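# Insert the loose short pin into the empty block hole

## Task

Take the short pin that is lying free on the table (not the one already sitting in a block) and push it into the vacant hole in the blocks until it bottoms out, then release it. It must stay seated without the robot holding it. At the end neither gripper may be holding any other loose item, or the result is zero. The blocks are not fixed: the block containing that hole must still be upright, within about a finger's width of its starting spot and turned roughly as it was, or the task fails. Release everything and move the grippers away when done.

## Robot and tools

Robot: two xArm6 arms with parallel grippers, named left_arm and right_arm. Each has six revolute joints in this column order: waist, shoulder, elbow, forearm roll, wrist pitch, wrist roll, plus a gripper opening. The names are labels only; left_arm sits on the +y side of the scene. Base poses in the scene frame: left_arm at (-0.029, +0.431, 0) m with quat_wxyz (+1.000, 0, 0, -0.026); right_arm at (-0.024, -0.398, 0) m with quat_wxyz (+0.997, 0, 0, +0.075). Bases may be slightly tilted. Any mounting plates and the metal frame behind the arms are fixed obstacles.

Scene frame: origin on the table surface midway between the arms, +z up, +x out across the table. Gripper frame: fingers extend along +z and separate along y. The reported end-effector point lies between the pads when closed, roughly 2 cm short of the fingertips; closing pushes the tips about 10 mm further along +z. Printed hand positions may be somewhat off, especially when the arm is stretched out.

Tool execute_actions, argument actions: a list holding one action, one wait, or nothing.
- Empty list {"actions": []}: commands nothing, returns the state plus camera pictures.
- Action {"rows": [[...]], "steps": N}: N is 5 to 15 control steps of 1/30 s (default 15). rows holds 1 to 15 rows; each row is used for one step and the final row repeats if rows run out. Every row is a single flat list of 14 numbers covering both arms: left_arm's six joint targets then its opening, followed by right_arm's six joint targets then its opening. Joint values are absolute target angles in radians, in the same convention as the Joint positions line, not offsets. Opening ranges -1 (closed) to +1 (fully open), an absolute command. Always send all 14, even when only one arm should move.
- Wait {"steps": N}: up to 300 steps, nothing new commanded; counted from the previous result.
- Optional pictures: true adds camera images to a result that would not otherwise include them.
Stated joint ranges (rad): waist -6.283 to 6.283, shoulder -2.059 to 2.094, elbow -3.927 to 0.192, forearm roll -6.283 to 6.283, wrist pitch -1.693 to 3.142, wrist roll -6.283 to 6.283. A target more than 0.010 beyond a range end, and further out than the current angle, gets the whole call rejected and nothing sent. True limits may differ by 0.010 either way; targets past them are clipped and a "joint sent to its limit" line may appear (possibly referring to an earlier motion); its absence proves nothing.

Motion behaviour: joint targets advance at most 3.14 rad/s with about 0.16 s acceleration, all joints of an arm synchronised. Each step the target is held within 0.623 rad of the measured angle, and if it would shift the gripper over 70 mm from where it is, the whole arm's targets are pulled back. Results are sampled 5 steps before an action ends; those last steps run afterwards. Arms continue toward the last row until they settle or a step is HELD. "joint command not followed" means the clearance check altered or blocked targets on some steps; HELD marks steps where your row was partly or wholly not sent.

Result lines: per arm, end_effector_position (m), end_effector_quat_wxyz, linear and angular velocity (m/s, rad/s) in the scene frame. Joint positions and Joint velocities list each arm's six joints (rad, rad/s) then the finger pad gap (m, m/s; 0.084 m fully open). grip_measured is the measured opening on the command scale. To hold something keep commanding below grip_measured; a larger gap squeezes harder (about 24 N per pad max for objects up to about 6 cm). Commanding -1 gives full force on parts about 0.5 mm thick or more. Re-sending grip_measured holds lightly. Fast closing can hit hard enough to spring the fingers open.

Tool zoom_image: camera is cam_left_wrist or cam_right_wrist (both 896x504); region is [x0, y0, x1, y1] in image pixels from the top-left, at most 504 by 504; returns a sharper crop of that camera's latest picture. Each wrist camera's optical frame has +z forward, +x right in the image, +y down.

Tool read_manual: optional section "licences"; only returns licence text, no motion.

Tool finished_scene: scene is the number of the current scene; ends and grades it irreversibly and reports success. Replying with no tool call also ends things.

Hazards: torque at a joint's load limit (waist and shoulder 44, elbow and forearm roll 26.4, wrist pitch and wrist roll 17.6 N m, held weight included) stops that arm, backs the joint off, freezes it 10 s and drops the rest of the call. Long holding heats motors: MOTOR HOT from 65 °C, and at 80 °C an OVER-TEMPERATURE FAULT brakes the arm until cool. Avoid letting the arms collide or press each other, pushing hard on the blocks, dropping or slamming parts, and sending anything off the table. Occasional disturbances may pull on a held part or nudge loose objects. Insert gently so the block keeps its place, release, and retract before ending.

Each tool is called after "Emit:" by a JSON object that holds its "api" and its "payload", one argument or row to a line.

## Session

Emit:
{"api": "execute_actions", "payload": {
  "actions": []
}}

Scene clock: 0.00 s of 4690.00 s.
left_arm: end_effector_position=(+0.1005, +0.0996, +0.3102) grip_measured=+1.00 end_effector_quat_wxyz=(-0.325, +0.846, -0.380, +0.186) end_effector_velocity=(-0.000, +0.000, -0.001) end_effector_angular_velocity=(+0.002, -0.000, -0.000) | right_arm: end_effector_position=(+0.3141, +0.0433, +0.2663) grip_measured=+1.00 end_effector_quat_wxyz=(-0.064, -0.559, +0.825, +0.051) end_effector_velocity=(+0.000, +0.000, +0.001) end_effector_angular_velocity=(+0.003, -0.000, -0.001)
Joint positions: left_arm=[-1.564 -0.126 -1.135  0.585  1.767 -0.807  0.084] | right_arm=[ 0.71   0.372 -1.747  0.132  1.474  2.791  0.084]
Joint velocities: left_arm=[-0.     0.     0.002 -0.    -0.    -0.     0.   ] | right_arm=[-0.001 -0.002 -0.     0.002 -0.001 -0.     0.   ]

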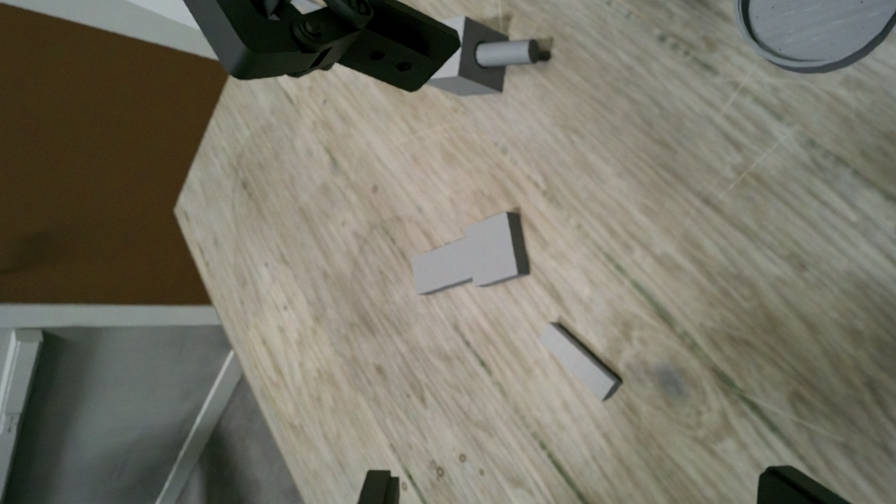

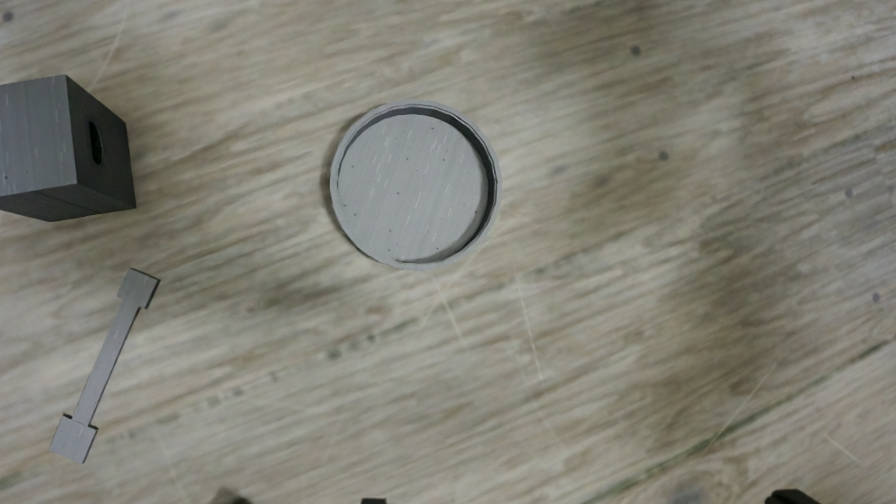

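Emit:
{"api": "execute_actions", "payload": {
  "actions": [
    {"rows": [[-1.564,-0.126,-1.135,0.585,1.767,-0.807,1, 0.523,0.012,-1.803,0,1.792,0.673,1]], "steps": 15}
  ]
}}

Emit:
{"api": "execute_actions", "payload": {
  "actions": [
    {"rows": [[-0.56,0.012,-1.803,0,1.792,-0.612,1, 0.523,0.012,-1.803,0,1.792,0.673,1]], "steps": 15}
  ]
}}

Emit:
{"api": "execute_actions", "payload": {
  "actions": [
    {"steps": 30}
  ],
  "pictures": true
}}

Scene clock: 1.83 s of 4690.00 s.
left_arm: end_effector_position=(+0.1005, +0.0997, +0.3100) grip_measured=+1.00 end_effector_quat_wxyz=(-0.326, +0.846, -0.380, +0.185) end_effector_velocity=(-0.000, +0.000, -0.001) end_effector_angular_velocity=(+0.004, +0.000, -0.001) | right_arm: end_effector_position=(+0.3333, -0.0335, +0.3664) grip_measured=+1.00 end_effector_quat_wxyz=(-0.024, -0.683, +0.729, +0.032) end_effector_velocity=(+0.025, -0.304, +0.331) end_effector_angular_velocity=(+0.088, -0.315, +1.578)
Joint positions: left_arm=[-1.564 -0.126 -1.135  0.585  1.767 -0.807  0.084] | right_arm=[ 0.614  0.187 -1.777  0.064  1.637  2.401  0.084]
Joint velocities: left_arm=[-0.     0.001  0.001  0.     0.001  0.001 -0.   ] | right_arm=[-0.347 -0.656 -0.093 -0.242  0.583 -1.898 -0.   ]
Steps of this call (steps 1 to 45: nothing new was sent; steps 46 to 55: the first 10 steps of this action). Readings (joint positions):
46: left_arm=[-1.564 -0.126 -1.135 0.585 1.767 -0.807] | right_arm=[0.710 0.371 -1.747 0.132 1.475 2.790]
47: left_arm=[-1.564 -0.126 -1.135 0.585 1.767 -0.807] | right_arm=[0.708 0.368 -1.746 0.130 1.480 2.780]
49: left_arm=[-1.564 -0.126 -1.135 0.585 1.767 -0.807] | right_arm=[0.691 0.336 -1.746 0.117 1.514 2.714]
53: left_arm=[-1.564 -0.126 -1.135 0.585 1.767 -0.807] | right_arm=[0.637 0.232 -1.770 0.081 1.597 2.519]
55: the state above

Scene clock: 2.33 s of 4690.00 s.
left_arm: end_effector_position=(+0.1751, +0.0832, +0.3675) grip_measured=+1.00 end_effector_quat_wxyz=(-0.178, +0.954, -0.239, +0.045) end_effector_velocity=(+0.396, +0.076, +0.187) end_effector_angular_velocity=(-0.843, +0.575, +1.288) | right_arm: end_effector_position=(+0.3280, -0.1161, +0.4472) grip_measured=+1.00 end_effector_quat_wxyz=(+0.001, +0.989, -0.146, -0.002) end_effector_velocity=(-0.003, -0.017, +0.012) end_effector_angular_velocity=(+0.004, -0.004, +2.895)
Joint positions: left_arm=[-1.168 -0.054 -1.482  0.279  1.779 -0.705  0.084] | right_arm=[ 0.525  0.017 -1.801  0.001  1.789  0.968  0.084]
Joint velocities: left_arm=[ 1.49   0.186 -0.884 -0.77   0.036  0.255 -0.   ] | right_arm=[-0.017 -0.03  -0.004 -0.013  0.032 -2.914 -0.   ]
Steps of this call (steps 1 to 5: the last 5 steps of your previous action; steps 6 to 15: the first 10 steps of this action). Readings (joint positions):
6: left_arm=[-1.563 -0.126 -1.136 0.584 1.767 -0.807] | right_arm=[0.552 0.068 -1.795 0.021 1.741 1.902]
7: left_arm=[-1.556 -0.124 -1.143 0.575 1.768 -0.804] | right_arm=[0.545 0.053 -1.798 0.016 1.753 1.800]
9: left_arm=[-1.491 -0.106 -1.207 0.510 1.770 -0.782] | right_arm=[0.535 0.033 -1.801 0.009 1.771 1.592]
13: left_arm=[-1.269 -0.067 -1.415 0.337 1.777 -0.725] | right_arm=[0.527 0.019 -1.801 0.002 1.786 1.174]
15: the state above

Scene clock: 3.33 s of 4690.00 s.
left_arm: end_effector_position=(+0.3391, +0.1721, +0.4496) grip_measured=+1.00 end_effector_quat_wxyz=(-0.000, +1.000, -0.001, -0.000) end_effector_velocity=(+0.002, +0.001, -0.001) end_effector_angular_velocity=(+0.001, +0.002, +0.004) | right_arm: end_effector_position=(+0.3278, -0.1180, +0.4497) grip_measured=+1.00 end_effector_quat_wxyz=(+0.000, +1.000, -0.000, -0.000) end_effector_velocity=(-0.000, -0.000, +0.001) end_effector_angular_velocity=(+0.001, -0.001, +0.000)
Joint positions: left_arm=[-0.56   0.012 -1.803  0.     1.792 -0.612  0.084] | right_arm=[ 0.523  0.012 -1.803  0.     1.792  0.673  0.084]
Joint velocities: left_arm=[ 0.004  0.003 -0.    -0.    -0.001  0.     0.   ] | right_arm=[ 0.001 -0.002 -0.    -0.     0.     0.001  0.   ]
Kept back: nothing.
Steps of this call (steps 1 to 5: the last 5 steps of your previous action; steps 6 to 30: the robot went on to your last target). Readings (joint positions):
1: left_arm=[-1.118 -0.048 -1.510 0.255 1.780 -0.697] | right_arm=[0.525 0.016 -1.801 0.001 1.790 0.877]
2: left_arm=[-1.070 -0.043 -1.536 0.233 1.781 -0.690] | right_arm=[0.524 0.015 -1.802 0.001 1.791 0.802]
4: left_arm=[-0.975 -0.033 -1.584 0.190 1.784 -0.675] | right_arm=[0.524 0.013 -1.802 0.000 1.792 0.711]
8: left_arm=[-0.790 -0.013 -1.681 0.106 1.787 -0.647] | right_arm=[0.523 0.013 -1.803 0.000 1.792 0.677]
30: the state above
All arms were judged still, so your last target was given up. Only a new action makes them travel on or press farther. Fingers that are still opening or closing keep moving.

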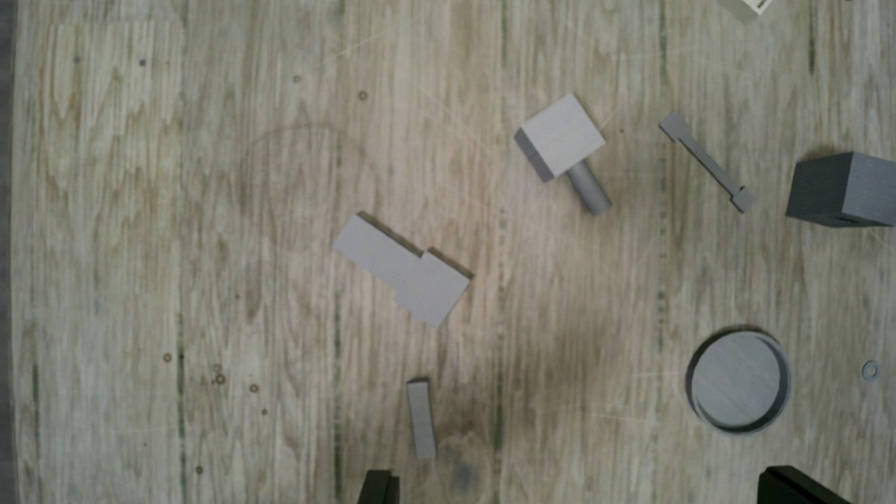

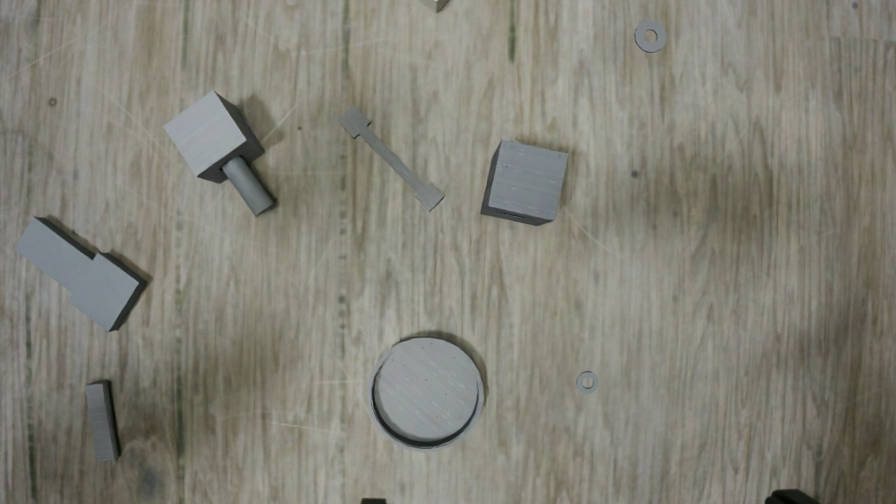

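Emit:
{"api": "zoom_image", "payload": {
  "camera": "cam_left_wrist",
  "region": [300, 60, 896, 504]
}}

Region (300, 60, 896, 504) is 596x444 pixels. A region can be at most 504 by 504 pixels.

Emit:
{"api": "zoom_image", "payload": {
  "camera": "cam_left_wrist",
  "region": [320, 80, 640, 480]
}}

Emit:
{"api": "zoom_image", "payload": {
  "camera": "cam_left_wrist",
  "region": [640, 0, 896, 260]
}}

Region (320, 80, 640, 480) of cam_left_wrist's 896x504 image, scaled by 1.260, with more detail than that image has; it fills the left 403 columns of this view, and the rest is white.

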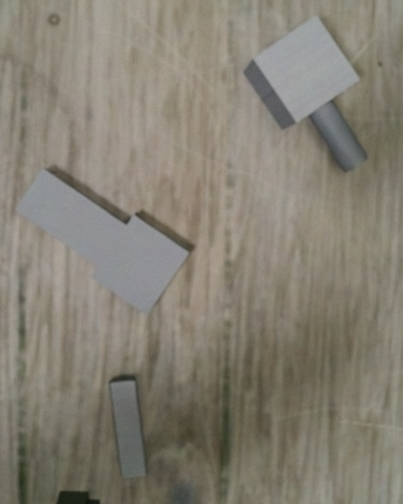

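Region (640, 0, 896, 260) of cam_left_wrist's 896x504 image, scaled by 1.938, with more detail than that image has; it fills the left 496 columns of this view, and the rest is white.

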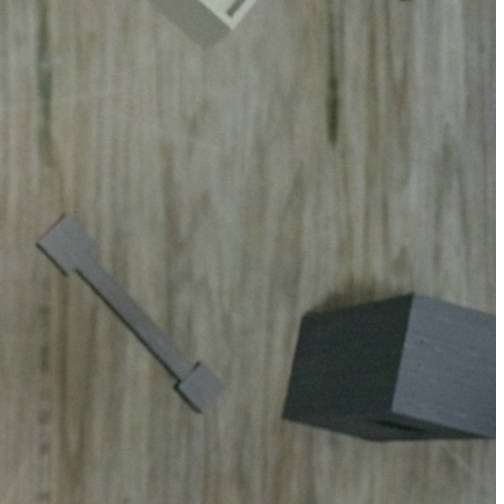

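Emit:
{"api": "execute_actions", "payload": {
  "actions": [
    {"rows": [[-0.56,0.012,-1.803,0,2.25,-0.612,1, 0.25,0.012,-1.803,0,1.40,0.0,1]], "steps": 15}
  ]
}}

Emit:
{"api": "execute_actions", "payload": {
  "actions": [
    {"steps": 15}
  ],
  "pictures": true
}}

Scene clock: 4.40 s of 4690.00 s.
left_arm: end_effector_position=(+0.2485, +0.2361, +0.4405) grip_measured=+1.00 end_effector_quat_wxyz=(-0.122, +0.977, -0.000, -0.174) end_effector_velocity=(-0.144, +0.101, +0.029) end_effector_angular_velocity=(+0.377, +0.536, +0.001) | right_arm: end_effector_position=(+0.4340, -0.1607, +0.4801) grip_measured=+1.00 end_effector_quat_wxyz=(-0.046, +0.981, +0.137, +0.130) end_effector_velocity=(+0.400, -0.244, +0.157) end_effector_angular_velocity=(+0.041, -1.219, +1.071)
Joint positions: left_arm=[-0.56   0.012 -1.802  0.     2.218 -0.612  0.084] | right_arm=[ 0.329  0.012 -1.803 -0.     1.514  0.2    0.084]
Joint velocities: left_arm=[ 0.    -0.009 -0.008  0.     0.673 -0.     0.   ] | right_arm=[-0.777 -0.001 -0.002 -0.    -1.098 -1.921  0.   ]
Steps of this call (steps 1 to 22: nothing new was sent; steps 23 to 32: the first 10 steps of this action). Readings (joint positions):
23: left_arm=[-0.560 0.012 -1.803 0.000 1.793 -0.612] | right_arm=[0.523 0.012 -1.803 0.000 1.791 0.672]
24: left_arm=[-0.560 0.012 -1.803 0.000 1.803 -0.612] | right_arm=[0.520 0.012 -1.803 0.000 1.785 0.662]
26: left_arm=[-0.560 0.012 -1.804 -0.000 1.872 -0.612] | right_arm=[0.492 0.012 -1.802 0.001 1.742 0.592]
30: left_arm=[-0.560 0.012 -1.802 -0.000 2.139 -0.612] | right_arm=[0.381 0.012 -1.803 -0.000 1.589 0.331]
32: the state above

Scene clock: 4.90 s of 4690.00 s.
left_arm: end_effector_position=(+0.2419, +0.2407, +0.4421) grip_measured=+1.00 end_effector_quat_wxyz=(-0.131, +0.974, -0.000, -0.186) end_effector_velocity=(-0.000, +0.001, +0.000) end_effector_angular_velocity=(+0.001, +0.001, +0.002) | right_arm: end_effector_position=(+0.4733, -0.1876, +0.4977) grip_measured=+1.00 end_effector_quat_wxyz=(-0.039, +0.961, +0.195, +0.190) end_effector_velocity=(+0.001, -0.002, +0.001) end_effector_angular_velocity=(+0.001, -0.003, -0.004)
Joint positions: left_arm=[-0.56   0.012 -1.803 -0.     2.25  -0.612  0.084] | right_arm=[ 0.251  0.012 -1.803  0.     1.4    0.     0.084]
Joint velocities: left_arm=[ 0.001 -0.001  0.001  0.     0.002 -0.    -0.   ] | right_arm=[-0.005  0.    -0.001  0.001 -0.002 -0.001 -0.   ]
Kept back: nothing.
Steps of this call (steps 1 to 5: the last 5 steps of your previous action; steps 6 to 15: the robot went on to your last target). Readings (joint positions):
1: left_arm=[-0.560 0.012 -1.802 0.000 2.234 -0.612] | right_arm=[0.304 0.012 -1.803 -0.000 1.479 0.138]
2: left_arm=[-0.560 0.012 -1.803 0.000 2.242 -0.612] | right_arm=[0.281 0.012 -1.803 -0.000 1.448 0.085]
4: left_arm=[-0.560 0.012 -1.803 -0.000 2.247 -0.612] | right_arm=[0.255 0.012 -1.804 -0.001 1.413 0.024]
8: left_arm=[-0.560 0.012 -1.803 -0.000 2.249 -0.612] | right_arm=[0.251 0.012 -1.803 0.000 1.401 0.002]
15: the state above

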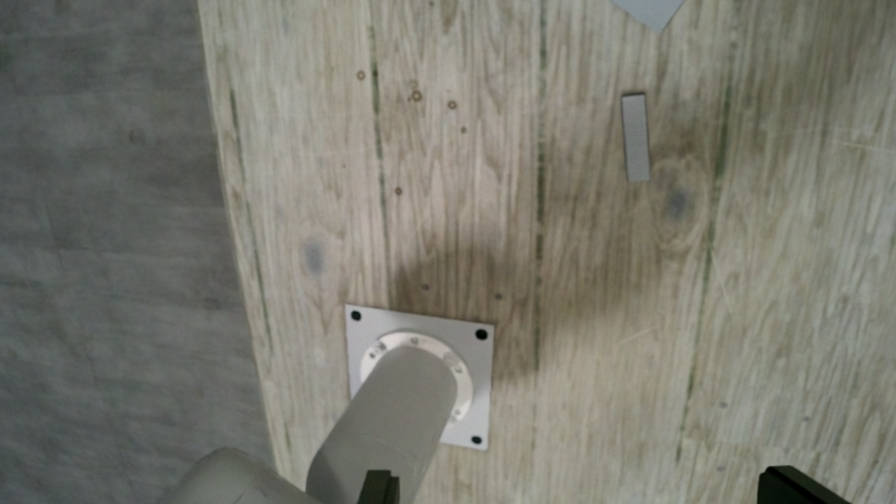

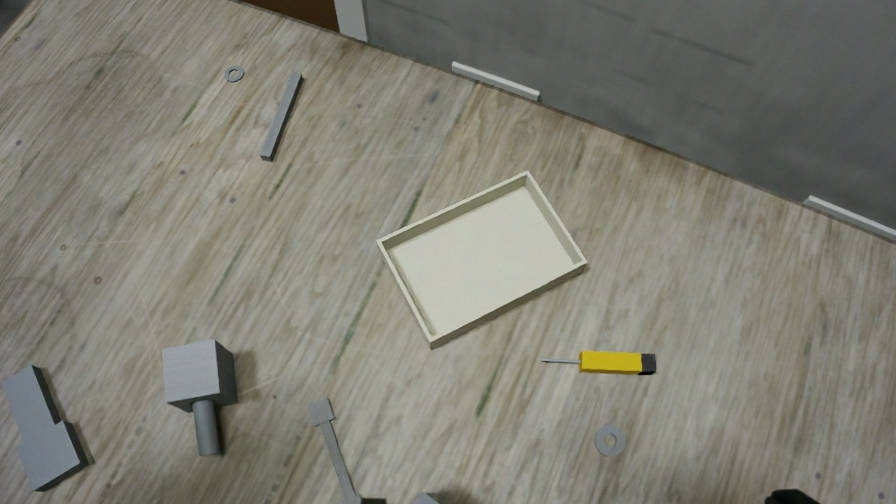

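Emit:
{"api": "execute_actions", "payload": {
  "actions": [
    {"rows": [[-1.0,0.012,-1.803,0,1.95,-1.052,1, 0.3,0.012,-1.803,0,2.2,0.45,1]], "steps": 15}
  ]
}}

Emit:
{"api": "execute_actions", "payload": {
  "actions": [
    {"steps": 15}
  ],
  "pictures": true
}}

Scene clock: 5.43 s of 4690.00 s.
left_arm: end_effector_position=(+0.1998, +0.1150, +0.4387) grip_measured=+1.00 end_effector_quat_wxyz=(-0.095, +0.993, -0.001, -0.069) end_effector_velocity=(-0.260, -0.452, +0.016) end_effector_angular_velocity=(-0.507, -0.706, -0.052) | right_arm: end_effector_position=(+0.3607, -0.2204, +0.4427) grip_measured=+1.00 end_effector_quat_wxyz=(+0.019, +0.996, +0.068, -0.049) end_effector_velocity=(-0.508, -0.182, -0.100) end_effector_angular_velocity=(-0.973, +1.837, -0.922)
Joint positions: left_arm=[-0.892  0.013 -1.803 -0.     2.025 -0.942  0.084] | right_arm=[ 0.283  0.013 -1.802  0.     1.894  0.296  0.084]
Joint velocities: left_arm=[-1.216 -0.005 -0.005 -0.003 -0.815 -1.197  0.   ] | right_arm=[ 0.115 -0.003 -0.005 -0.003  2.084  1.042  0.   ]
Steps of this call (steps 1 to 6: the robot went on to your last target; steps 7 to 16: the first 10 steps of this action). Readings (joint positions):
7: left_arm=[-0.561 0.012 -1.803 0.000 2.249 -0.613] | right_arm=[0.250 0.012 -1.803 0.000 1.401 0.001]
8: left_arm=[-0.568 0.012 -1.803 0.001 2.243 -0.623] | right_arm=[0.251 0.012 -1.803 -0.000 1.411 0.008]
10: left_arm=[-0.630 0.012 -1.803 0.002 2.198 -0.689] | right_arm=[0.256 0.011 -1.804 -0.000 1.480 0.058]
14: left_arm=[-0.809 0.013 -1.803 -0.000 2.080 -0.861] | right_arm=[0.276 0.012 -1.802 0.000 1.754 0.226]
16: the state above

Scene clock: 5.93 s of 4690.00 s.
left_arm: end_effector_position=(+0.1743, +0.0756, +0.4410) grip_measured=+1.00 end_effector_quat_wxyz=(-0.069, +0.997, +0.000, -0.039) end_effector_velocity=(-0.002, -0.002, +0.000) end_effector_angular_velocity=(-0.002, +0.000, -0.006) | right_arm: end_effector_position=(+0.2858, -0.2488, +0.4403) grip_measured=+1.00 end_effector_quat_wxyz=(+0.088, +0.979, +0.000, -0.183) end_effector_velocity=(-0.001, -0.000, -0.000) end_effector_angular_velocity=(-0.003, +0.004, -0.001)
Joint positions: left_arm=[-0.999  0.012 -1.803  0.     1.95  -1.052  0.084] | right_arm=[ 0.3    0.012 -1.803 -0.     2.199  0.45   0.084]
Joint velocities: left_arm=[-0.007  0.001 -0.001 -0.001 -0.001 -0.001 -0.   ] | right_arm=[ 0.001  0.     0.001 -0.001  0.004  0.002  0.   ]
Kept back: nothing.
Steps of this call (steps 1 to 5: the last 5 steps of your previous action; steps 6 to 15: the robot went on to your last target). Readings (joint positions):
1: left_arm=[-0.931 0.013 -1.803 -0.000 1.998 -0.981] | right_arm=[0.287 0.013 -1.802 0.000 1.964 0.331]
2: left_arm=[-0.964 0.012 -1.803 -0.001 1.977 -1.012] | right_arm=[0.291 0.012 -1.802 0.000 2.031 0.365]
4: left_arm=[-0.995 0.012 -1.804 -0.001 1.957 -1.041] | right_arm=[0.297 0.012 -1.802 0.000 2.139 0.419]
8: left_arm=[-0.998 0.011 -1.803 0.000 1.951 -1.051] | right_arm=[0.300 0.012 -1.803 -0.000 2.195 0.448]
15: the state above

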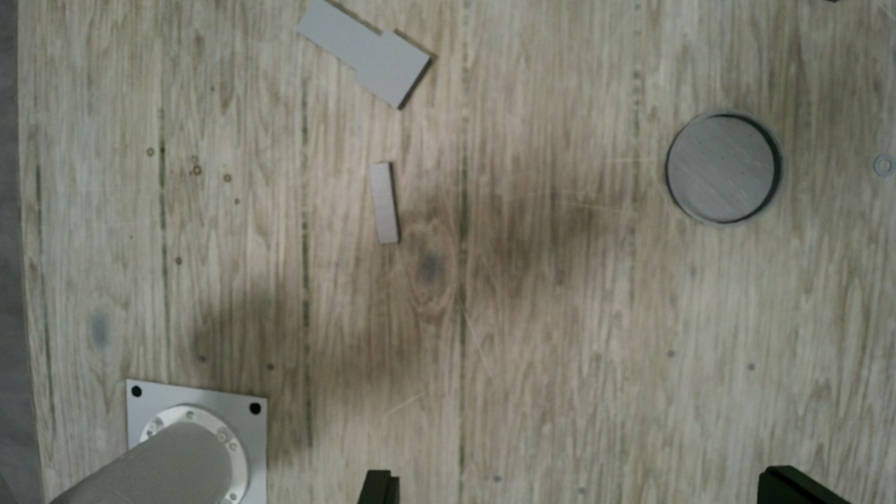

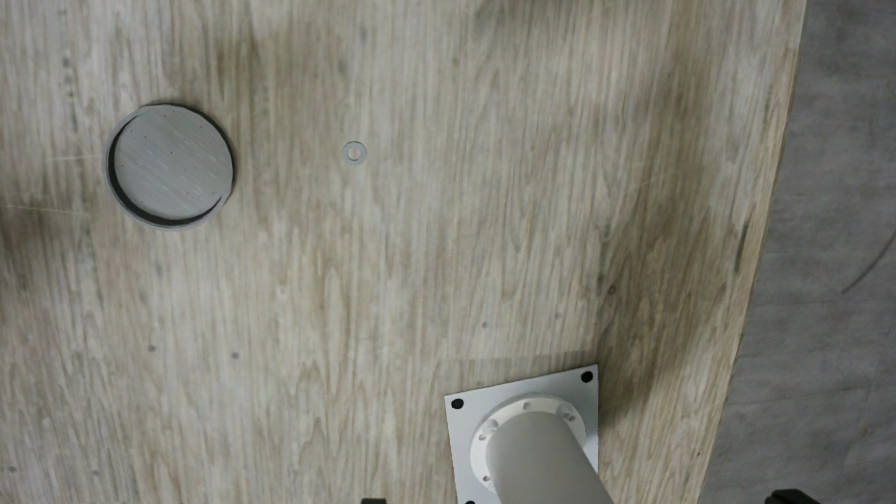

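Emit:
{"api": "execute_actions", "payload": {
  "actions": [
    {"rows": [[-0.849,0.609,-0.688,0,-0.921,0,1, 0.3,0.012,-1.803,0,2.2,0.45,1]], "steps": 15}
  ]
}}

Emit:
{"api": "execute_actions", "payload": {
  "actions": [
    {"steps": 40}
  ],
  "pictures": true
}}

Scene clock: 7.73 s of 4690.00 s.
left_arm: end_effector_position=(+0.2096, +0.0537, +0.2933) grip_measured=+1.00 end_effector_quat_wxyz=(-0.133, +0.983, -0.082, -0.100) end_effector_velocity=(+0.071, +0.013, -0.559) end_effector_angular_velocity=(+0.385, +0.555, -0.612) | right_arm: end_effector_position=(+0.2856, -0.2488, +0.4403) grip_measured=+1.00 end_effector_quat_wxyz=(+0.088, +0.979, -0.000, -0.183) end_effector_velocity=(+0.000, -0.000, -0.000) end_effector_angular_velocity=(-0.002, +0.001, -0.001)
Joint positions: left_arm=[-0.955  0.191 -1.595 -0.     1.738 -0.841  0.084] | right_arm=[ 0.3    0.012 -1.803 -0.     2.2    0.45   0.084]
Joint velocities: left_arm=[ 0.149  0.604  0.826  0.    -0.808  0.806 -0.   ] | right_arm=[-0.     0.001  0.    -0.001  0.     0.001  0.   ]
Steps of this call (steps 1 to 15: the robot went on to your last target; steps 16 to 44: nothing new was sent; steps 45 to 54: the first 10 steps of this action). Readings (joint positions):
45: left_arm=[-1.000 0.012 -1.802 -0.000 1.949 -1.051] | right_arm=[0.300 0.012 -1.803 0.000 2.200 0.450]
46: left_arm=[-0.998 0.017 -1.797 -0.000 1.939 -1.041] | right_arm=[0.300 0.012 -1.803 -0.000 2.200 0.450]
48: left_arm=[-0.987 0.054 -1.757 -0.000 1.890 -0.993] | right_arm=[0.300 0.012 -1.803 0.000 2.200 0.450]
52: left_arm=[-0.965 0.150 -1.648 -0.000 1.791 -0.894] | right_arm=[0.300 0.012 -1.803 0.000 2.200 0.450]
54: the state above

Scene clock: 18.33 s of 4690.00 s.
left_arm: end_effector_position=(+0.1970, +0.1215, +0.0375) grip_measured=+1.00 end_effector_quat_wxyz=(-0.143, +0.925, -0.291, -0.196) end_effector_velocity=(+0.001, -0.000, +0.000) end_effector_angular_velocity=(-0.001, -0.001, +0.001) | right_arm: end_effector_position=(+0.2856, -0.2488, +0.4403) grip_measured=+1.00 end_effector_quat_wxyz=(+0.088, +0.979, -0.000, -0.183) end_effector_velocity=(+0.000, +0.000, +0.000) end_effector_angular_velocity=(+0.001, -0.001, +0.000)
Joint positions: left_arm=[-0.887  0.388 -1.077 -0.002  1.181 -0.328  0.084] | right_arm=[ 0.3    0.012 -1.803 -0.     2.2    0.45   0.084]
Joint velocities: left_arm=[ 0.001 -0.001 -0.    -0.    -0.    -0.    -0.   ] | right_arm=[ 0.    -0.    -0.     0.001 -0.001  0.     0.   ]
TORQUE FAULT: the external load on joint 2 (shoulder) of the left arm reached its load limit, and that arm stopped for 10 seconds. A torque fault stops only its own arm. That arm's remaining commands of this call were not run. Joint 2 (shoulder) of that arm moved back by up to 3 degrees. That arm holds there, with its grip as last carried out, and accepts commands again: back off and push less far. That arm stops again, at the same cost, whenever a joint's load reaches its limit.
Kept back: nothing.
The stop of the left arm began at step 18 of this call (marked STOPPED below). From that step on that arm followed nothing that you had sent. Nothing is kept back now, and the robot has no last target.
Steps of this call (steps 1 to 5: the last 5 steps of your previous action; steps 6 to 40: the robot went on to your last target; steps 41 to 318: the stop continued). Readings (joint positions):
1: left_arm=[-0.950 0.211 -1.567 0.000 1.711 -0.813] | right_arm=[0.300 0.012 -1.803 -0.000 2.200 0.450]
2: left_arm=[-0.945 0.230 -1.538 0.000 1.683 -0.786] | right_arm=[0.300 0.012 -1.803 0.000 2.200 0.450]
4: left_arm=[-0.936 0.266 -1.480 0.000 1.625 -0.728] | right_arm=[0.300 0.012 -1.803 0.000 2.200 0.450]
8: left_arm=[-0.919 0.333 -1.358 0.000 1.503 -0.606] | right_arm=[0.300 0.012 -1.803 -0.000 2.200 0.450]
18: left_arm=[-0.886 0.430 -1.079 -0.003 1.184 -0.324] | right_arm=[0.300 0.012 -1.803 -0.000 2.200 0.450] STOPPED (the left arm)
318: the state above

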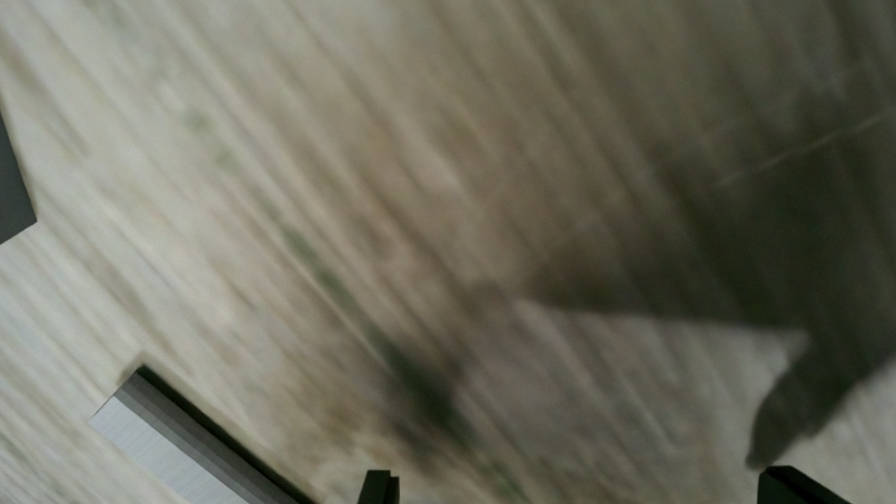

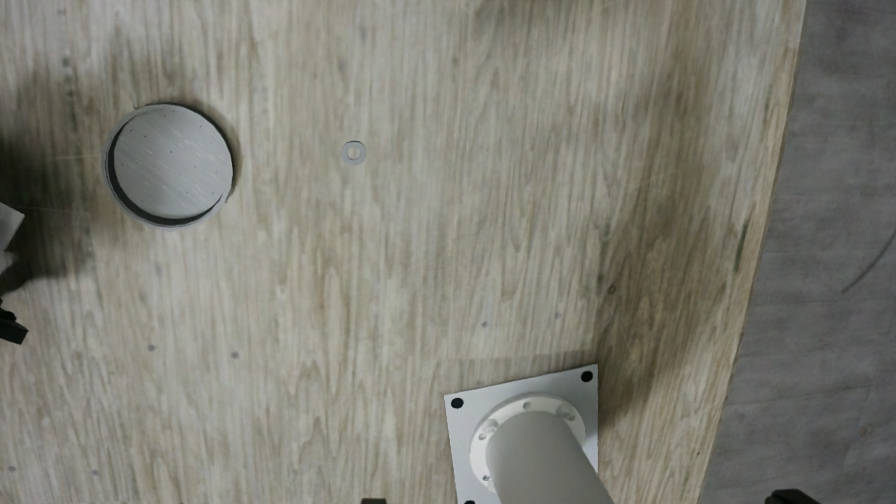

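Emit:
{"api": "execute_actions", "payload": {
  "actions": [
    {"rows": [[-0.849,0.1,-1.077,0,0.7,0,1, 0.3,0.012,-1.803,0,2.2,0.45,1]], "steps": 15}
  ]
}}

Emit:
{"api": "execute_actions", "payload": {
  "actions": [
    {"rows": [[-0.849,0.25,-0.95,0,0.15,0,1, 0.3,0.012,-1.803,0,2.2,0.45,1]], "steps": 15}
  ]
}}

Emit:
{"api": "execute_actions", "payload": {
  "actions": [
    {"rows": [[-0.849,0.42,-0.82,0,-0.4,0,1, 0.3,0.012,-1.803,0,2.2,0.45,1]], "steps": 15}
  ]
}}

Emit:
{"api": "execute_actions", "payload": {
  "actions": [
    {"rows": [[-0.849,0.609,-0.688,0,-0.921,0,1, 0.3,0.012,-1.803,0,2.2,0.45,1]], "steps": 15}
  ]
}}

Emit:
{"api": "execute_actions", "payload": {
  "actions": [
    {"steps": 15}
  ],
  "pictures": true
}}

Scene clock: 19.10 s of 4690.00 s.
left_arm: end_effector_position=(+0.2780, +0.0326, +0.1280) grip_measured=+1.00 end_effector_quat_wxyz=(+0.005, +0.920, -0.391, +0.009) end_effector_velocity=(+0.272, -0.275, +0.445) end_effector_angular_velocity=(-1.457, -1.149, -0.705) | right_arm: end_effector_position=(+0.2856, -0.2488, +0.4403) grip_measured=+1.00 end_effector_quat_wxyz=(+0.088, +0.979, -0.000, -0.183) end_effector_velocity=(-0.000, -0.000, +0.000) end_effector_angular_velocity=(-0.000, -0.002, +0.000)
Joint positions: left_arm=[-0.862  0.196 -1.079 -0.001  0.862 -0.111  0.084] | right_arm=[ 0.3    0.012 -1.803  0.     2.2    0.45   0.084]
Joint velocities: left_arm=[ 0.092 -0.704  0.009  0.006 -1.159  0.794 -0.   ] | right_arm=[ 0.001 -0.001  0.    -0.001  0.    -0.     0.   ]
Steps of this call (steps 1 to 13: nothing new was sent; steps 14 to 23: the first 10 steps of this action). Readings (joint positions):
14: left_arm=[-0.887 0.388 -1.077 -0.002 1.180 -0.328] | right_arm=[0.300 0.012 -1.803 0.000 2.200 0.450]
15: left_arm=[-0.886 0.384 -1.076 -0.002 1.170 -0.321] | right_arm=[0.300 0.012 -1.803 0.000 2.200 0.450]
17: left_arm=[-0.881 0.350 -1.070 -0.002 1.106 -0.276] | right_arm=[0.300 0.012 -1.803 -0.000 2.200 0.450]
21: left_arm=[-0.868 0.243 -1.079 -0.001 0.940 -0.164] | right_arm=[0.300 0.012 -1.803 -0.000 2.200 0.450]
23: the state above

Scene clock: 19.60 s of 4690.00 s.
left_arm: end_effector_position=(+0.3374, -0.0323, +0.1361) grip_measured=+1.00 end_effector_quat_wxyz=(+0.109, +0.872, -0.422, +0.225) end_effector_velocity=(+0.030, -0.038, -0.094) end_effector_angular_velocity=(-0.373, -0.296, -0.003) | right_arm: end_effector_position=(+0.2856, -0.2488, +0.4403) grip_measured=+1.00 end_effector_quat_wxyz=(+0.088, +0.979, -0.000, -0.183) end_effector_velocity=(-0.001, -0.000, +0.001) end_effector_angular_velocity=(+0.000, -0.001, -0.001)
Joint positions: left_arm=[-0.849  0.246 -0.953  0.     0.202 -0.     0.084] | right_arm=[ 0.3    0.012 -1.803 -0.     2.2    0.45   0.084]
Joint velocities: left_arm=[-0.001  0.277  0.256  0.    -1.01   0.002  0.   ] | right_arm=[ 0.    -0.002  0.     0.     0.001  0.001  0.   ]
Steps of this call (steps 1 to 5: the last 5 steps of your previous action; steps 6 to 15: the first 10 steps of this action). Readings (joint positions):
6: left_arm=[-0.849 0.098 -1.083 -0.000 0.705 -0.005] | right_arm=[0.300 0.012 -1.803 -0.000 2.200 0.450]
7: left_arm=[-0.849 0.101 -1.079 -0.000 0.692 -0.003] | right_arm=[0.300 0.012 -1.803 -0.000 2.200 0.450]
9: left_arm=[-0.849 0.123 -1.061 -0.000 0.620 -0.001] | right_arm=[0.300 0.012 -1.803 -0.000 2.200 0.450]
13: left_arm=[-0.849 0.215 -0.982 0.000 0.307 -0.000] | right_arm=[0.300 0.012 -1.803 -0.000 2.200 0.450]
15: the state above

Scene clock: 20.10 s of 4690.00 s.
left_arm: end_effector_position=(+0.3427, -0.0390, +0.0931) grip_measured=+1.00 end_effector_quat_wxyz=(+0.161, +0.836, -0.405, +0.333) end_effector_velocity=(-0.032, +0.040, -0.111) end_effector_angular_velocity=(-0.284, -0.224, -0.001) | right_arm: end_effector_position=(+0.2856, -0.2488, +0.4403) grip_measured=+1.00 end_effector_quat_wxyz=(+0.088, +0.979, -0.000, -0.183) end_effector_velocity=(-0.000, +0.000, +0.000) end_effector_angular_velocity=(+0.002, -0.000, +0.001)
Joint positions: left_arm=[-0.849  0.412 -0.823  0.    -0.348 -0.     0.084] | right_arm=[ 0.3    0.012 -1.803  0.     2.2    0.45   0.084]
Joint velocities: left_arm=[-0.001  0.359  0.29   0.001 -1.011 -0.     0.   ] | right_arm=[ 0.    -0.001  0.     0.001  0.    -0.001  0.   ]
Steps of this call (steps 1 to 5: the last 5 steps of your previous action; steps 6 to 15: the first 10 steps of this action). Readings (joint positions):
6: left_arm=[-0.849 0.248 -0.953 -0.000 0.150 -0.000] | right_arm=[0.300 0.012 -1.803 0.000 2.200 0.450]
7: left_arm=[-0.849 0.250 -0.951 -0.000 0.139 -0.000] | right_arm=[0.300 0.012 -1.803 0.000 2.200 0.450]
9: left_arm=[-0.849 0.269 -0.937 -0.000 0.069 -0.000] | right_arm=[0.300 0.012 -1.803 -0.000 2.200 0.450]
13: left_arm=[-0.849 0.373 -0.856 0.000 -0.243 -0.000] | right_arm=[0.300 0.012 -1.803 0.000 2.200 0.450]
15: the state above

Scene clock: 20.60 s of 4690.00 s.
left_arm: end_effector_position=(+0.3199, -0.0101, +0.0560) grip_measured=+1.00 end_effector_quat_wxyz=(+0.202, +0.797, -0.386, +0.418) end_effector_velocity=(-0.064, +0.081, -0.065) end_effector_angular_velocity=(-0.210, -0.166, -0.000) | right_arm: end_effector_position=(+0.2856, -0.2488, +0.4403) grip_measured=+1.00 end_effector_quat_wxyz=(+0.088, +0.979, -0.000, -0.183) end_effector_velocity=(-0.000, +0.000, -0.000) end_effector_angular_velocity=(+0.000, +0.001, -0.000)
Joint positions: left_arm=[-0.849  0.602 -0.689  0.    -0.878 -0.     0.084] | right_arm=[ 0.3    0.012 -1.803  0.     2.2    0.45   0.084]
Joint velocities: left_arm=[ 0.     0.338  0.242  0.    -0.848 -0.     0.   ] | right_arm=[-0.     0.     0.     0.001  0.     0.    -0.   ]
Steps of this call (steps 1 to 5: the last 5 steps of your previous action; steps 6 to 15: the first 10 steps of this action). Readings (joint positions):
6: left_arm=[-0.849 0.418 -0.823 -0.000 -0.400 0.000] | right_arm=[0.300 0.012 -1.803 0.000 2.200 0.450]
7: left_arm=[-0.849 0.420 -0.821 -0.000 -0.411 0.000] | right_arm=[0.300 0.012 -1.803 -0.000 2.200 0.450]
9: left_arm=[-0.849 0.442 -0.806 -0.000 -0.481 0.000] | right_arm=[0.300 0.012 -1.803 -0.000 2.200 0.450]
13: left_arm=[-0.849 0.562 -0.720 0.000 -0.784 -0.000] | right_arm=[0.300 0.012 -1.803 -0.000 2.200 0.450]
15: the state above

Scene clock: 21.10 s of 4690.00 s.
left_arm: end_effector_position=(+0.3209, -0.0112, +0.0628) grip_measured=+1.00 end_effector_quat_wxyz=(+0.209, +0.790, -0.382, +0.432) end_effector_velocity=(-0.000, +0.001, -0.002) end_effector_angular_velocity=(+0.003, +0.002, +0.000) | right_arm: end_effector_position=(+0.2856, -0.2488, +0.4403) grip_measured=+1.00 end_effector_quat_wxyz=(+0.088, +0.979, -0.000, -0.183) end_effector_velocity=(-0.000, -0.000, +0.000) end_effector_angular_velocity=(+0.001, -0.000, +0.001)
Joint positions: left_arm=[-0.849  0.609 -0.688 -0.    -0.921  0.     0.084] | right_arm=[ 0.3    0.012 -1.803 -0.     2.2    0.45   0.084]
Joint velocities: left_arm=[ 0.001  0.003  0.001 -0.    -0.001  0.001 -0.   ] | right_arm=[ 0.    -0.001  0.     0.     0.    -0.002  0.   ]
Kept back: nothing.
Steps of this call (steps 1 to 5: the last 5 steps of your previous action; steps 6 to 15: the robot went on to your last target). Readings (joint positions):
1: left_arm=[-0.849 0.609 -0.685 0.000 -0.899 -0.000] | right_arm=[0.300 0.012 -1.803 -0.000 2.200 0.450]
2: left_arm=[-0.849 0.611 -0.685 0.000 -0.909 -0.000] | right_arm=[0.300 0.012 -1.803 0.000 2.200 0.450]
4: left_arm=[-0.849 0.608 -0.689 -0.000 -0.918 0.000] | right_arm=[0.300 0.012 -1.803 -0.000 2.200 0.450]
8: left_arm=[-0.849 0.607 -0.690 -0.000 -0.921 0.000] | right_arm=[0.300 0.012 -1.803 0.000 2.200 0.450]
15: the state above

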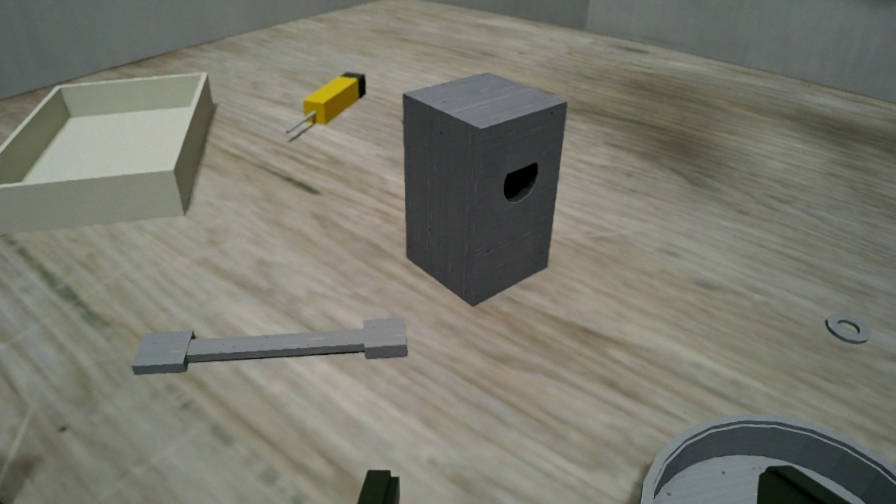

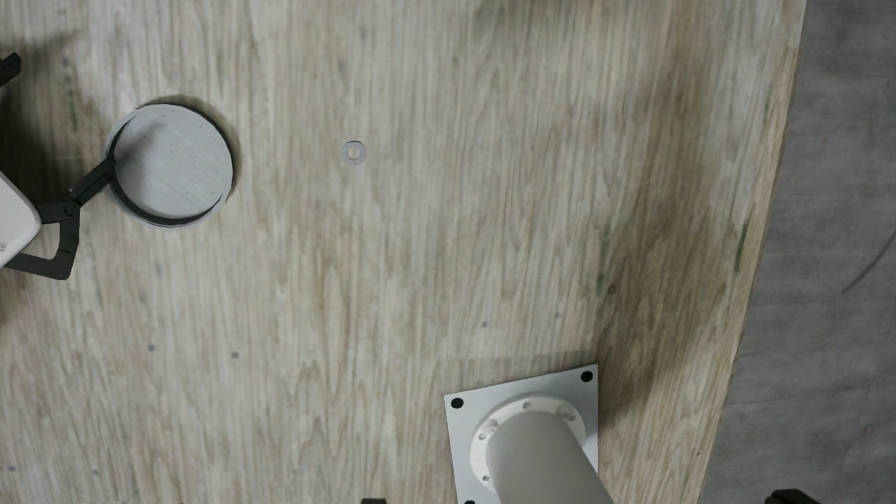

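Emit:
{"api": "zoom_image", "payload": {
  "camera": "cam_left_wrist",
  "region": [360, 50, 620, 310]
}}

Region (360, 50, 620, 310) of cam_left_wrist's 896x504 image, scaled by 1.938, with more detail than that image has.

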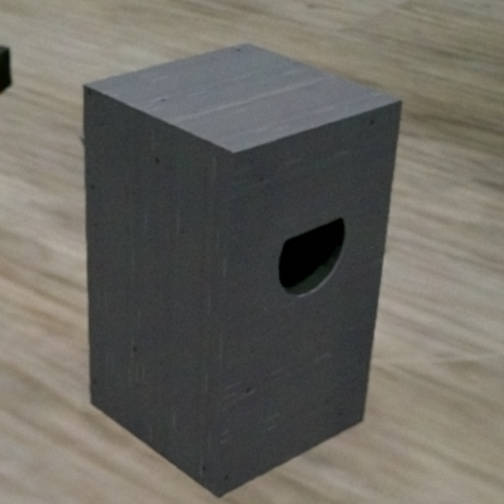

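Emit:
{"api": "execute_actions", "payload": {
  "actions": [
    {"rows": [[-0.4,0.2,-0.688,0,-0.921,0,1, 0.3,0.012,-1.803,0,2.2,0.45,1]], "steps": 15}
  ]
}}

Emit:
{"api": "execute_actions", "payload": {
  "actions": [
    {"rows": [[0.15,0.0,-0.688,0,-0.5,0,1, 0.66,0.44,-1.95,0,1.72,0.75,1]], "steps": 15}
  ]
}}

Emit:
{"api": "execute_actions", "payload": {
  "actions": [
    {"rows": [[0.15,0.0,-0.688,0,-0.5,0,1, 1.026,0.867,-2.1055,0,1.238,1.059,1]], "steps": 15}
  ]
}}

Emit:
{"api": "execute_actions", "payload": {
  "actions": [
    {"steps": 20}
  ],
  "pictures": true
}}

Scene clock: 23.90 s of 4690.00 s.
left_arm: end_effector_position=(+0.4309, +0.0562, +0.1779) grip_measured=+1.00 end_effector_quat_wxyz=(+0.189, +0.778, -0.277, +0.532) end_effector_velocity=(+0.345, +0.317, +0.431) end_effector_angular_velocity=(-0.463, -0.566, +0.783) | right_arm: end_effector_position=(+0.2856, -0.2488, +0.4403) grip_measured=+1.00 end_effector_quat_wxyz=(+0.088, +0.979, -0.000, -0.183) end_effector_velocity=(+0.000, +0.000, -0.000) end_effector_angular_velocity=(+0.001, +0.000, +0.001)
Joint positions: left_arm=[-0.631  0.411 -0.689 -0.    -0.921 -0.     0.084] | right_arm=[ 0.3    0.012 -1.803 -0.     2.2    0.45   0.084]
Joint velocities: left_arm=[ 0.781 -0.717 -0.011 -0.002 -0.003 -0.     0.   ] | right_arm=[-0.001  0.     0.     0.001 -0.    -0.001  0.   ]
Steps of this call (steps 1 to 15: the robot went on to your last target; steps 16 to 74: nothing new was sent; steps 75 to 84: the first 10 steps of this action). Readings (joint positions):
75: left_arm=[-0.848 0.608 -0.688 0.000 -0.921 0.000] | right_arm=[0.300 0.012 -1.803 0.000 2.200 0.450]
76: left_arm=[-0.841 0.602 -0.687 0.001 -0.920 0.000] | right_arm=[0.300 0.012 -1.803 0.000 2.200 0.450]
78: left_arm=[-0.791 0.558 -0.684 0.001 -0.919 0.000] | right_arm=[0.300 0.012 -1.803 0.000 2.200 0.450]
82: left_arm=[-0.684 0.459 -0.688 0.000 -0.921 0.000] | right_arm=[0.300 0.012 -1.803 0.000 2.200 0.450]
84: the state above

Scene clock: 24.40 s of 4690.00 s.
left_arm: end_effector_position=(+0.5540, +0.2882, +0.2874) grip_measured=+1.00 end_effector_quat_wxyz=(+0.071, +0.797, -0.096, +0.591) end_effector_velocity=(+0.130, +0.574, +0.066) end_effector_angular_velocity=(+0.066, +0.262, +0.980) | right_arm: end_effector_position=(+0.3394, -0.1262, +0.3684) grip_measured=+1.00 end_effector_quat_wxyz=(+0.088, +0.988, +0.016, -0.122) end_effector_velocity=(+0.105, +0.477, -0.289) end_effector_angular_velocity=(+0.080, -0.388, +0.155)
Joint positions: left_arm=[-0.188  0.145 -0.688 -0.    -0.733 -0.     0.084] | right_arm=[ 0.493  0.242 -1.882  0.     1.942  0.611  0.084]
Joint velocities: left_arm=[ 0.98  -0.412  0.008 -0.     0.674  0.002 -0.   ] | right_arm=[ 0.7    0.834 -0.274  0.002 -0.918  0.572 -0.   ]
Steps of this call (steps 1 to 5: the last 5 steps of your previous action; steps 6 to 15: the first 10 steps of this action). Readings (joint positions):
6: left_arm=[-0.476 0.270 -0.689 -0.000 -0.921 -0.000] | right_arm=[0.300 0.013 -1.803 -0.000 2.199 0.451]
7: left_arm=[-0.448 0.251 -0.690 0.000 -0.914 0.000] | right_arm=[0.306 0.019 -1.808 -0.000 2.190 0.457]
9: left_arm=[-0.385 0.226 -0.691 0.000 -0.869 0.000] | right_arm=[0.347 0.065 -1.831 -0.001 2.131 0.494]
13: left_arm=[-0.253 0.172 -0.689 -0.000 -0.778 -0.000] | right_arm=[0.446 0.187 -1.863 -0.000 2.004 0.572]
15: the state above

Scene clock: 24.90 s of 4690.00 s.
left_arm: end_effector_position=(+0.5609, +0.4872, +0.3119) grip_measured=+1.00 end_effector_quat_wxyz=(-0.027, +0.828, +0.039, +0.559) end_effector_velocity=(-0.003, -0.004, -0.017) end_effector_angular_velocity=(-0.001, +0.040, -0.008) | right_arm: end_effector_position=(+0.3169, +0.1068, +0.2192) grip_measured=+1.00 end_effector_quat_wxyz=(+0.046, +0.997, +0.043, -0.034) end_effector_velocity=(-0.189, +0.432, -0.313) end_effector_angular_velocity=(+0.275, -0.257, +0.107)
Joint positions: left_arm=[ 0.148  0.001 -0.687  0.    -0.501  0.     0.084] | right_arm=[ 0.827  0.635 -2.021  0.     1.501  0.891  0.084]
Joint velocities: left_arm=[-0.005  0.01   0.013  0.005  0.016 -0.    -0.   ] | right_arm=[ 0.652  0.759 -0.276  0.003 -0.855  0.547 -0.   ]
Steps of this call (steps 1 to 5: the last 5 steps of your previous action; steps 6 to 15: the first 10 steps of this action). Readings (joint positions):
6: left_arm=[0.009 0.061 -0.688 -0.000 -0.597 -0.000] | right_arm=[0.629 0.404 -1.936 0.000 1.762 0.723]
7: left_arm=[0.042 0.047 -0.688 -0.000 -0.575 -0.000] | right_arm=[0.650 0.429 -1.945 0.000 1.734 0.742]
9: left_arm=[0.105 0.020 -0.688 -0.000 -0.532 -0.000] | right_arm=[0.695 0.481 -1.965 0.000 1.675 0.780]
13: left_arm=[0.148 0.000 -0.689 -0.000 -0.503 -0.000] | right_arm=[0.783 0.584 -2.002 0.000 1.558 0.854]
15: the state above

Scene clock: 25.57 s of 4690.00 s.
left_arm: end_effector_position=(+0.5609, +0.4885, +0.3127) grip_measured=+1.00 end_effector_quat_wxyz=(-0.027, +0.828, +0.040, +0.559) end_effector_velocity=(+0.000, +0.000, -0.000) end_effector_angular_velocity=(+0.000, +0.001, +0.000) | right_arm: end_effector_position=(+0.2374, +0.2261, +0.1217) grip_measured=+1.00 end_effector_quat_wxyz=(-0.001, +0.998, +0.058, +0.001) end_effector_velocity=(-0.012, -0.005, -0.023) end_effector_angular_velocity=(-0.039, +0.017, +0.012)
Joint positions: left_arm=[ 0.15   0.    -0.688  0.    -0.5    0.     0.084] | right_arm=[ 1.024  0.865 -2.106 -0.     1.238  1.059  0.084]
Joint velocities: left_arm=[ 0.001  0.001 -0.     0.     0.     0.001  0.   ] | right_arm=[ 0.014  0.023  0.019  0.001  0.002  0.001 -0.   ]
Kept back: nothing.
Steps of this call (steps 1 to 5: the last 5 steps of your previous action; steps 6 to 20: the robot went on to your last target). Readings (joint positions):
1: left_arm=[0.148 0.001 -0.687 0.000 -0.500 0.000] | right_arm=[0.849 0.660 -2.030 0.000 1.472 0.909]
2: left_arm=[0.148 0.001 -0.687 0.000 -0.500 0.000] | right_arm=[0.870 0.685 -2.039 0.000 1.443 0.928]
4: left_arm=[0.148 0.001 -0.687 0.000 -0.500 0.000] | right_arm=[0.914 0.735 -2.058 0.000 1.387 0.964]
8: left_arm=[0.149 0.000 -0.688 0.000 -0.500 0.000] | right_arm=[0.998 0.833 -2.093 0.000 1.277 1.034]
20: the state above

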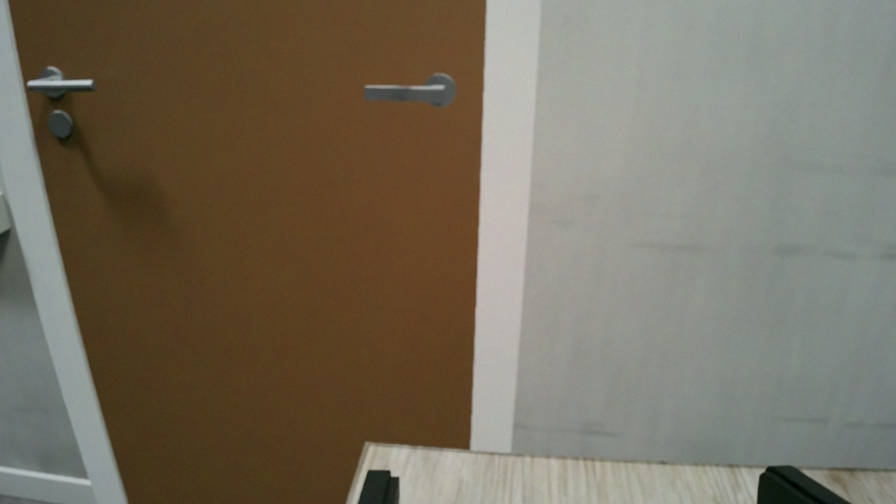

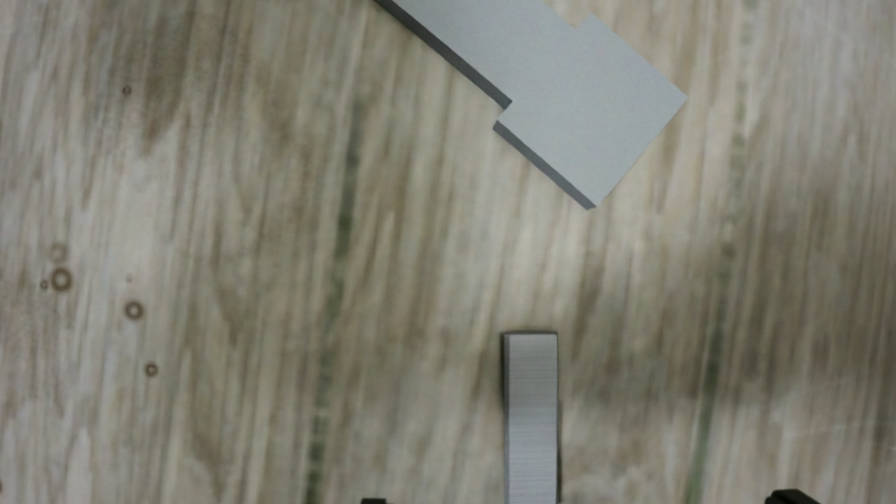

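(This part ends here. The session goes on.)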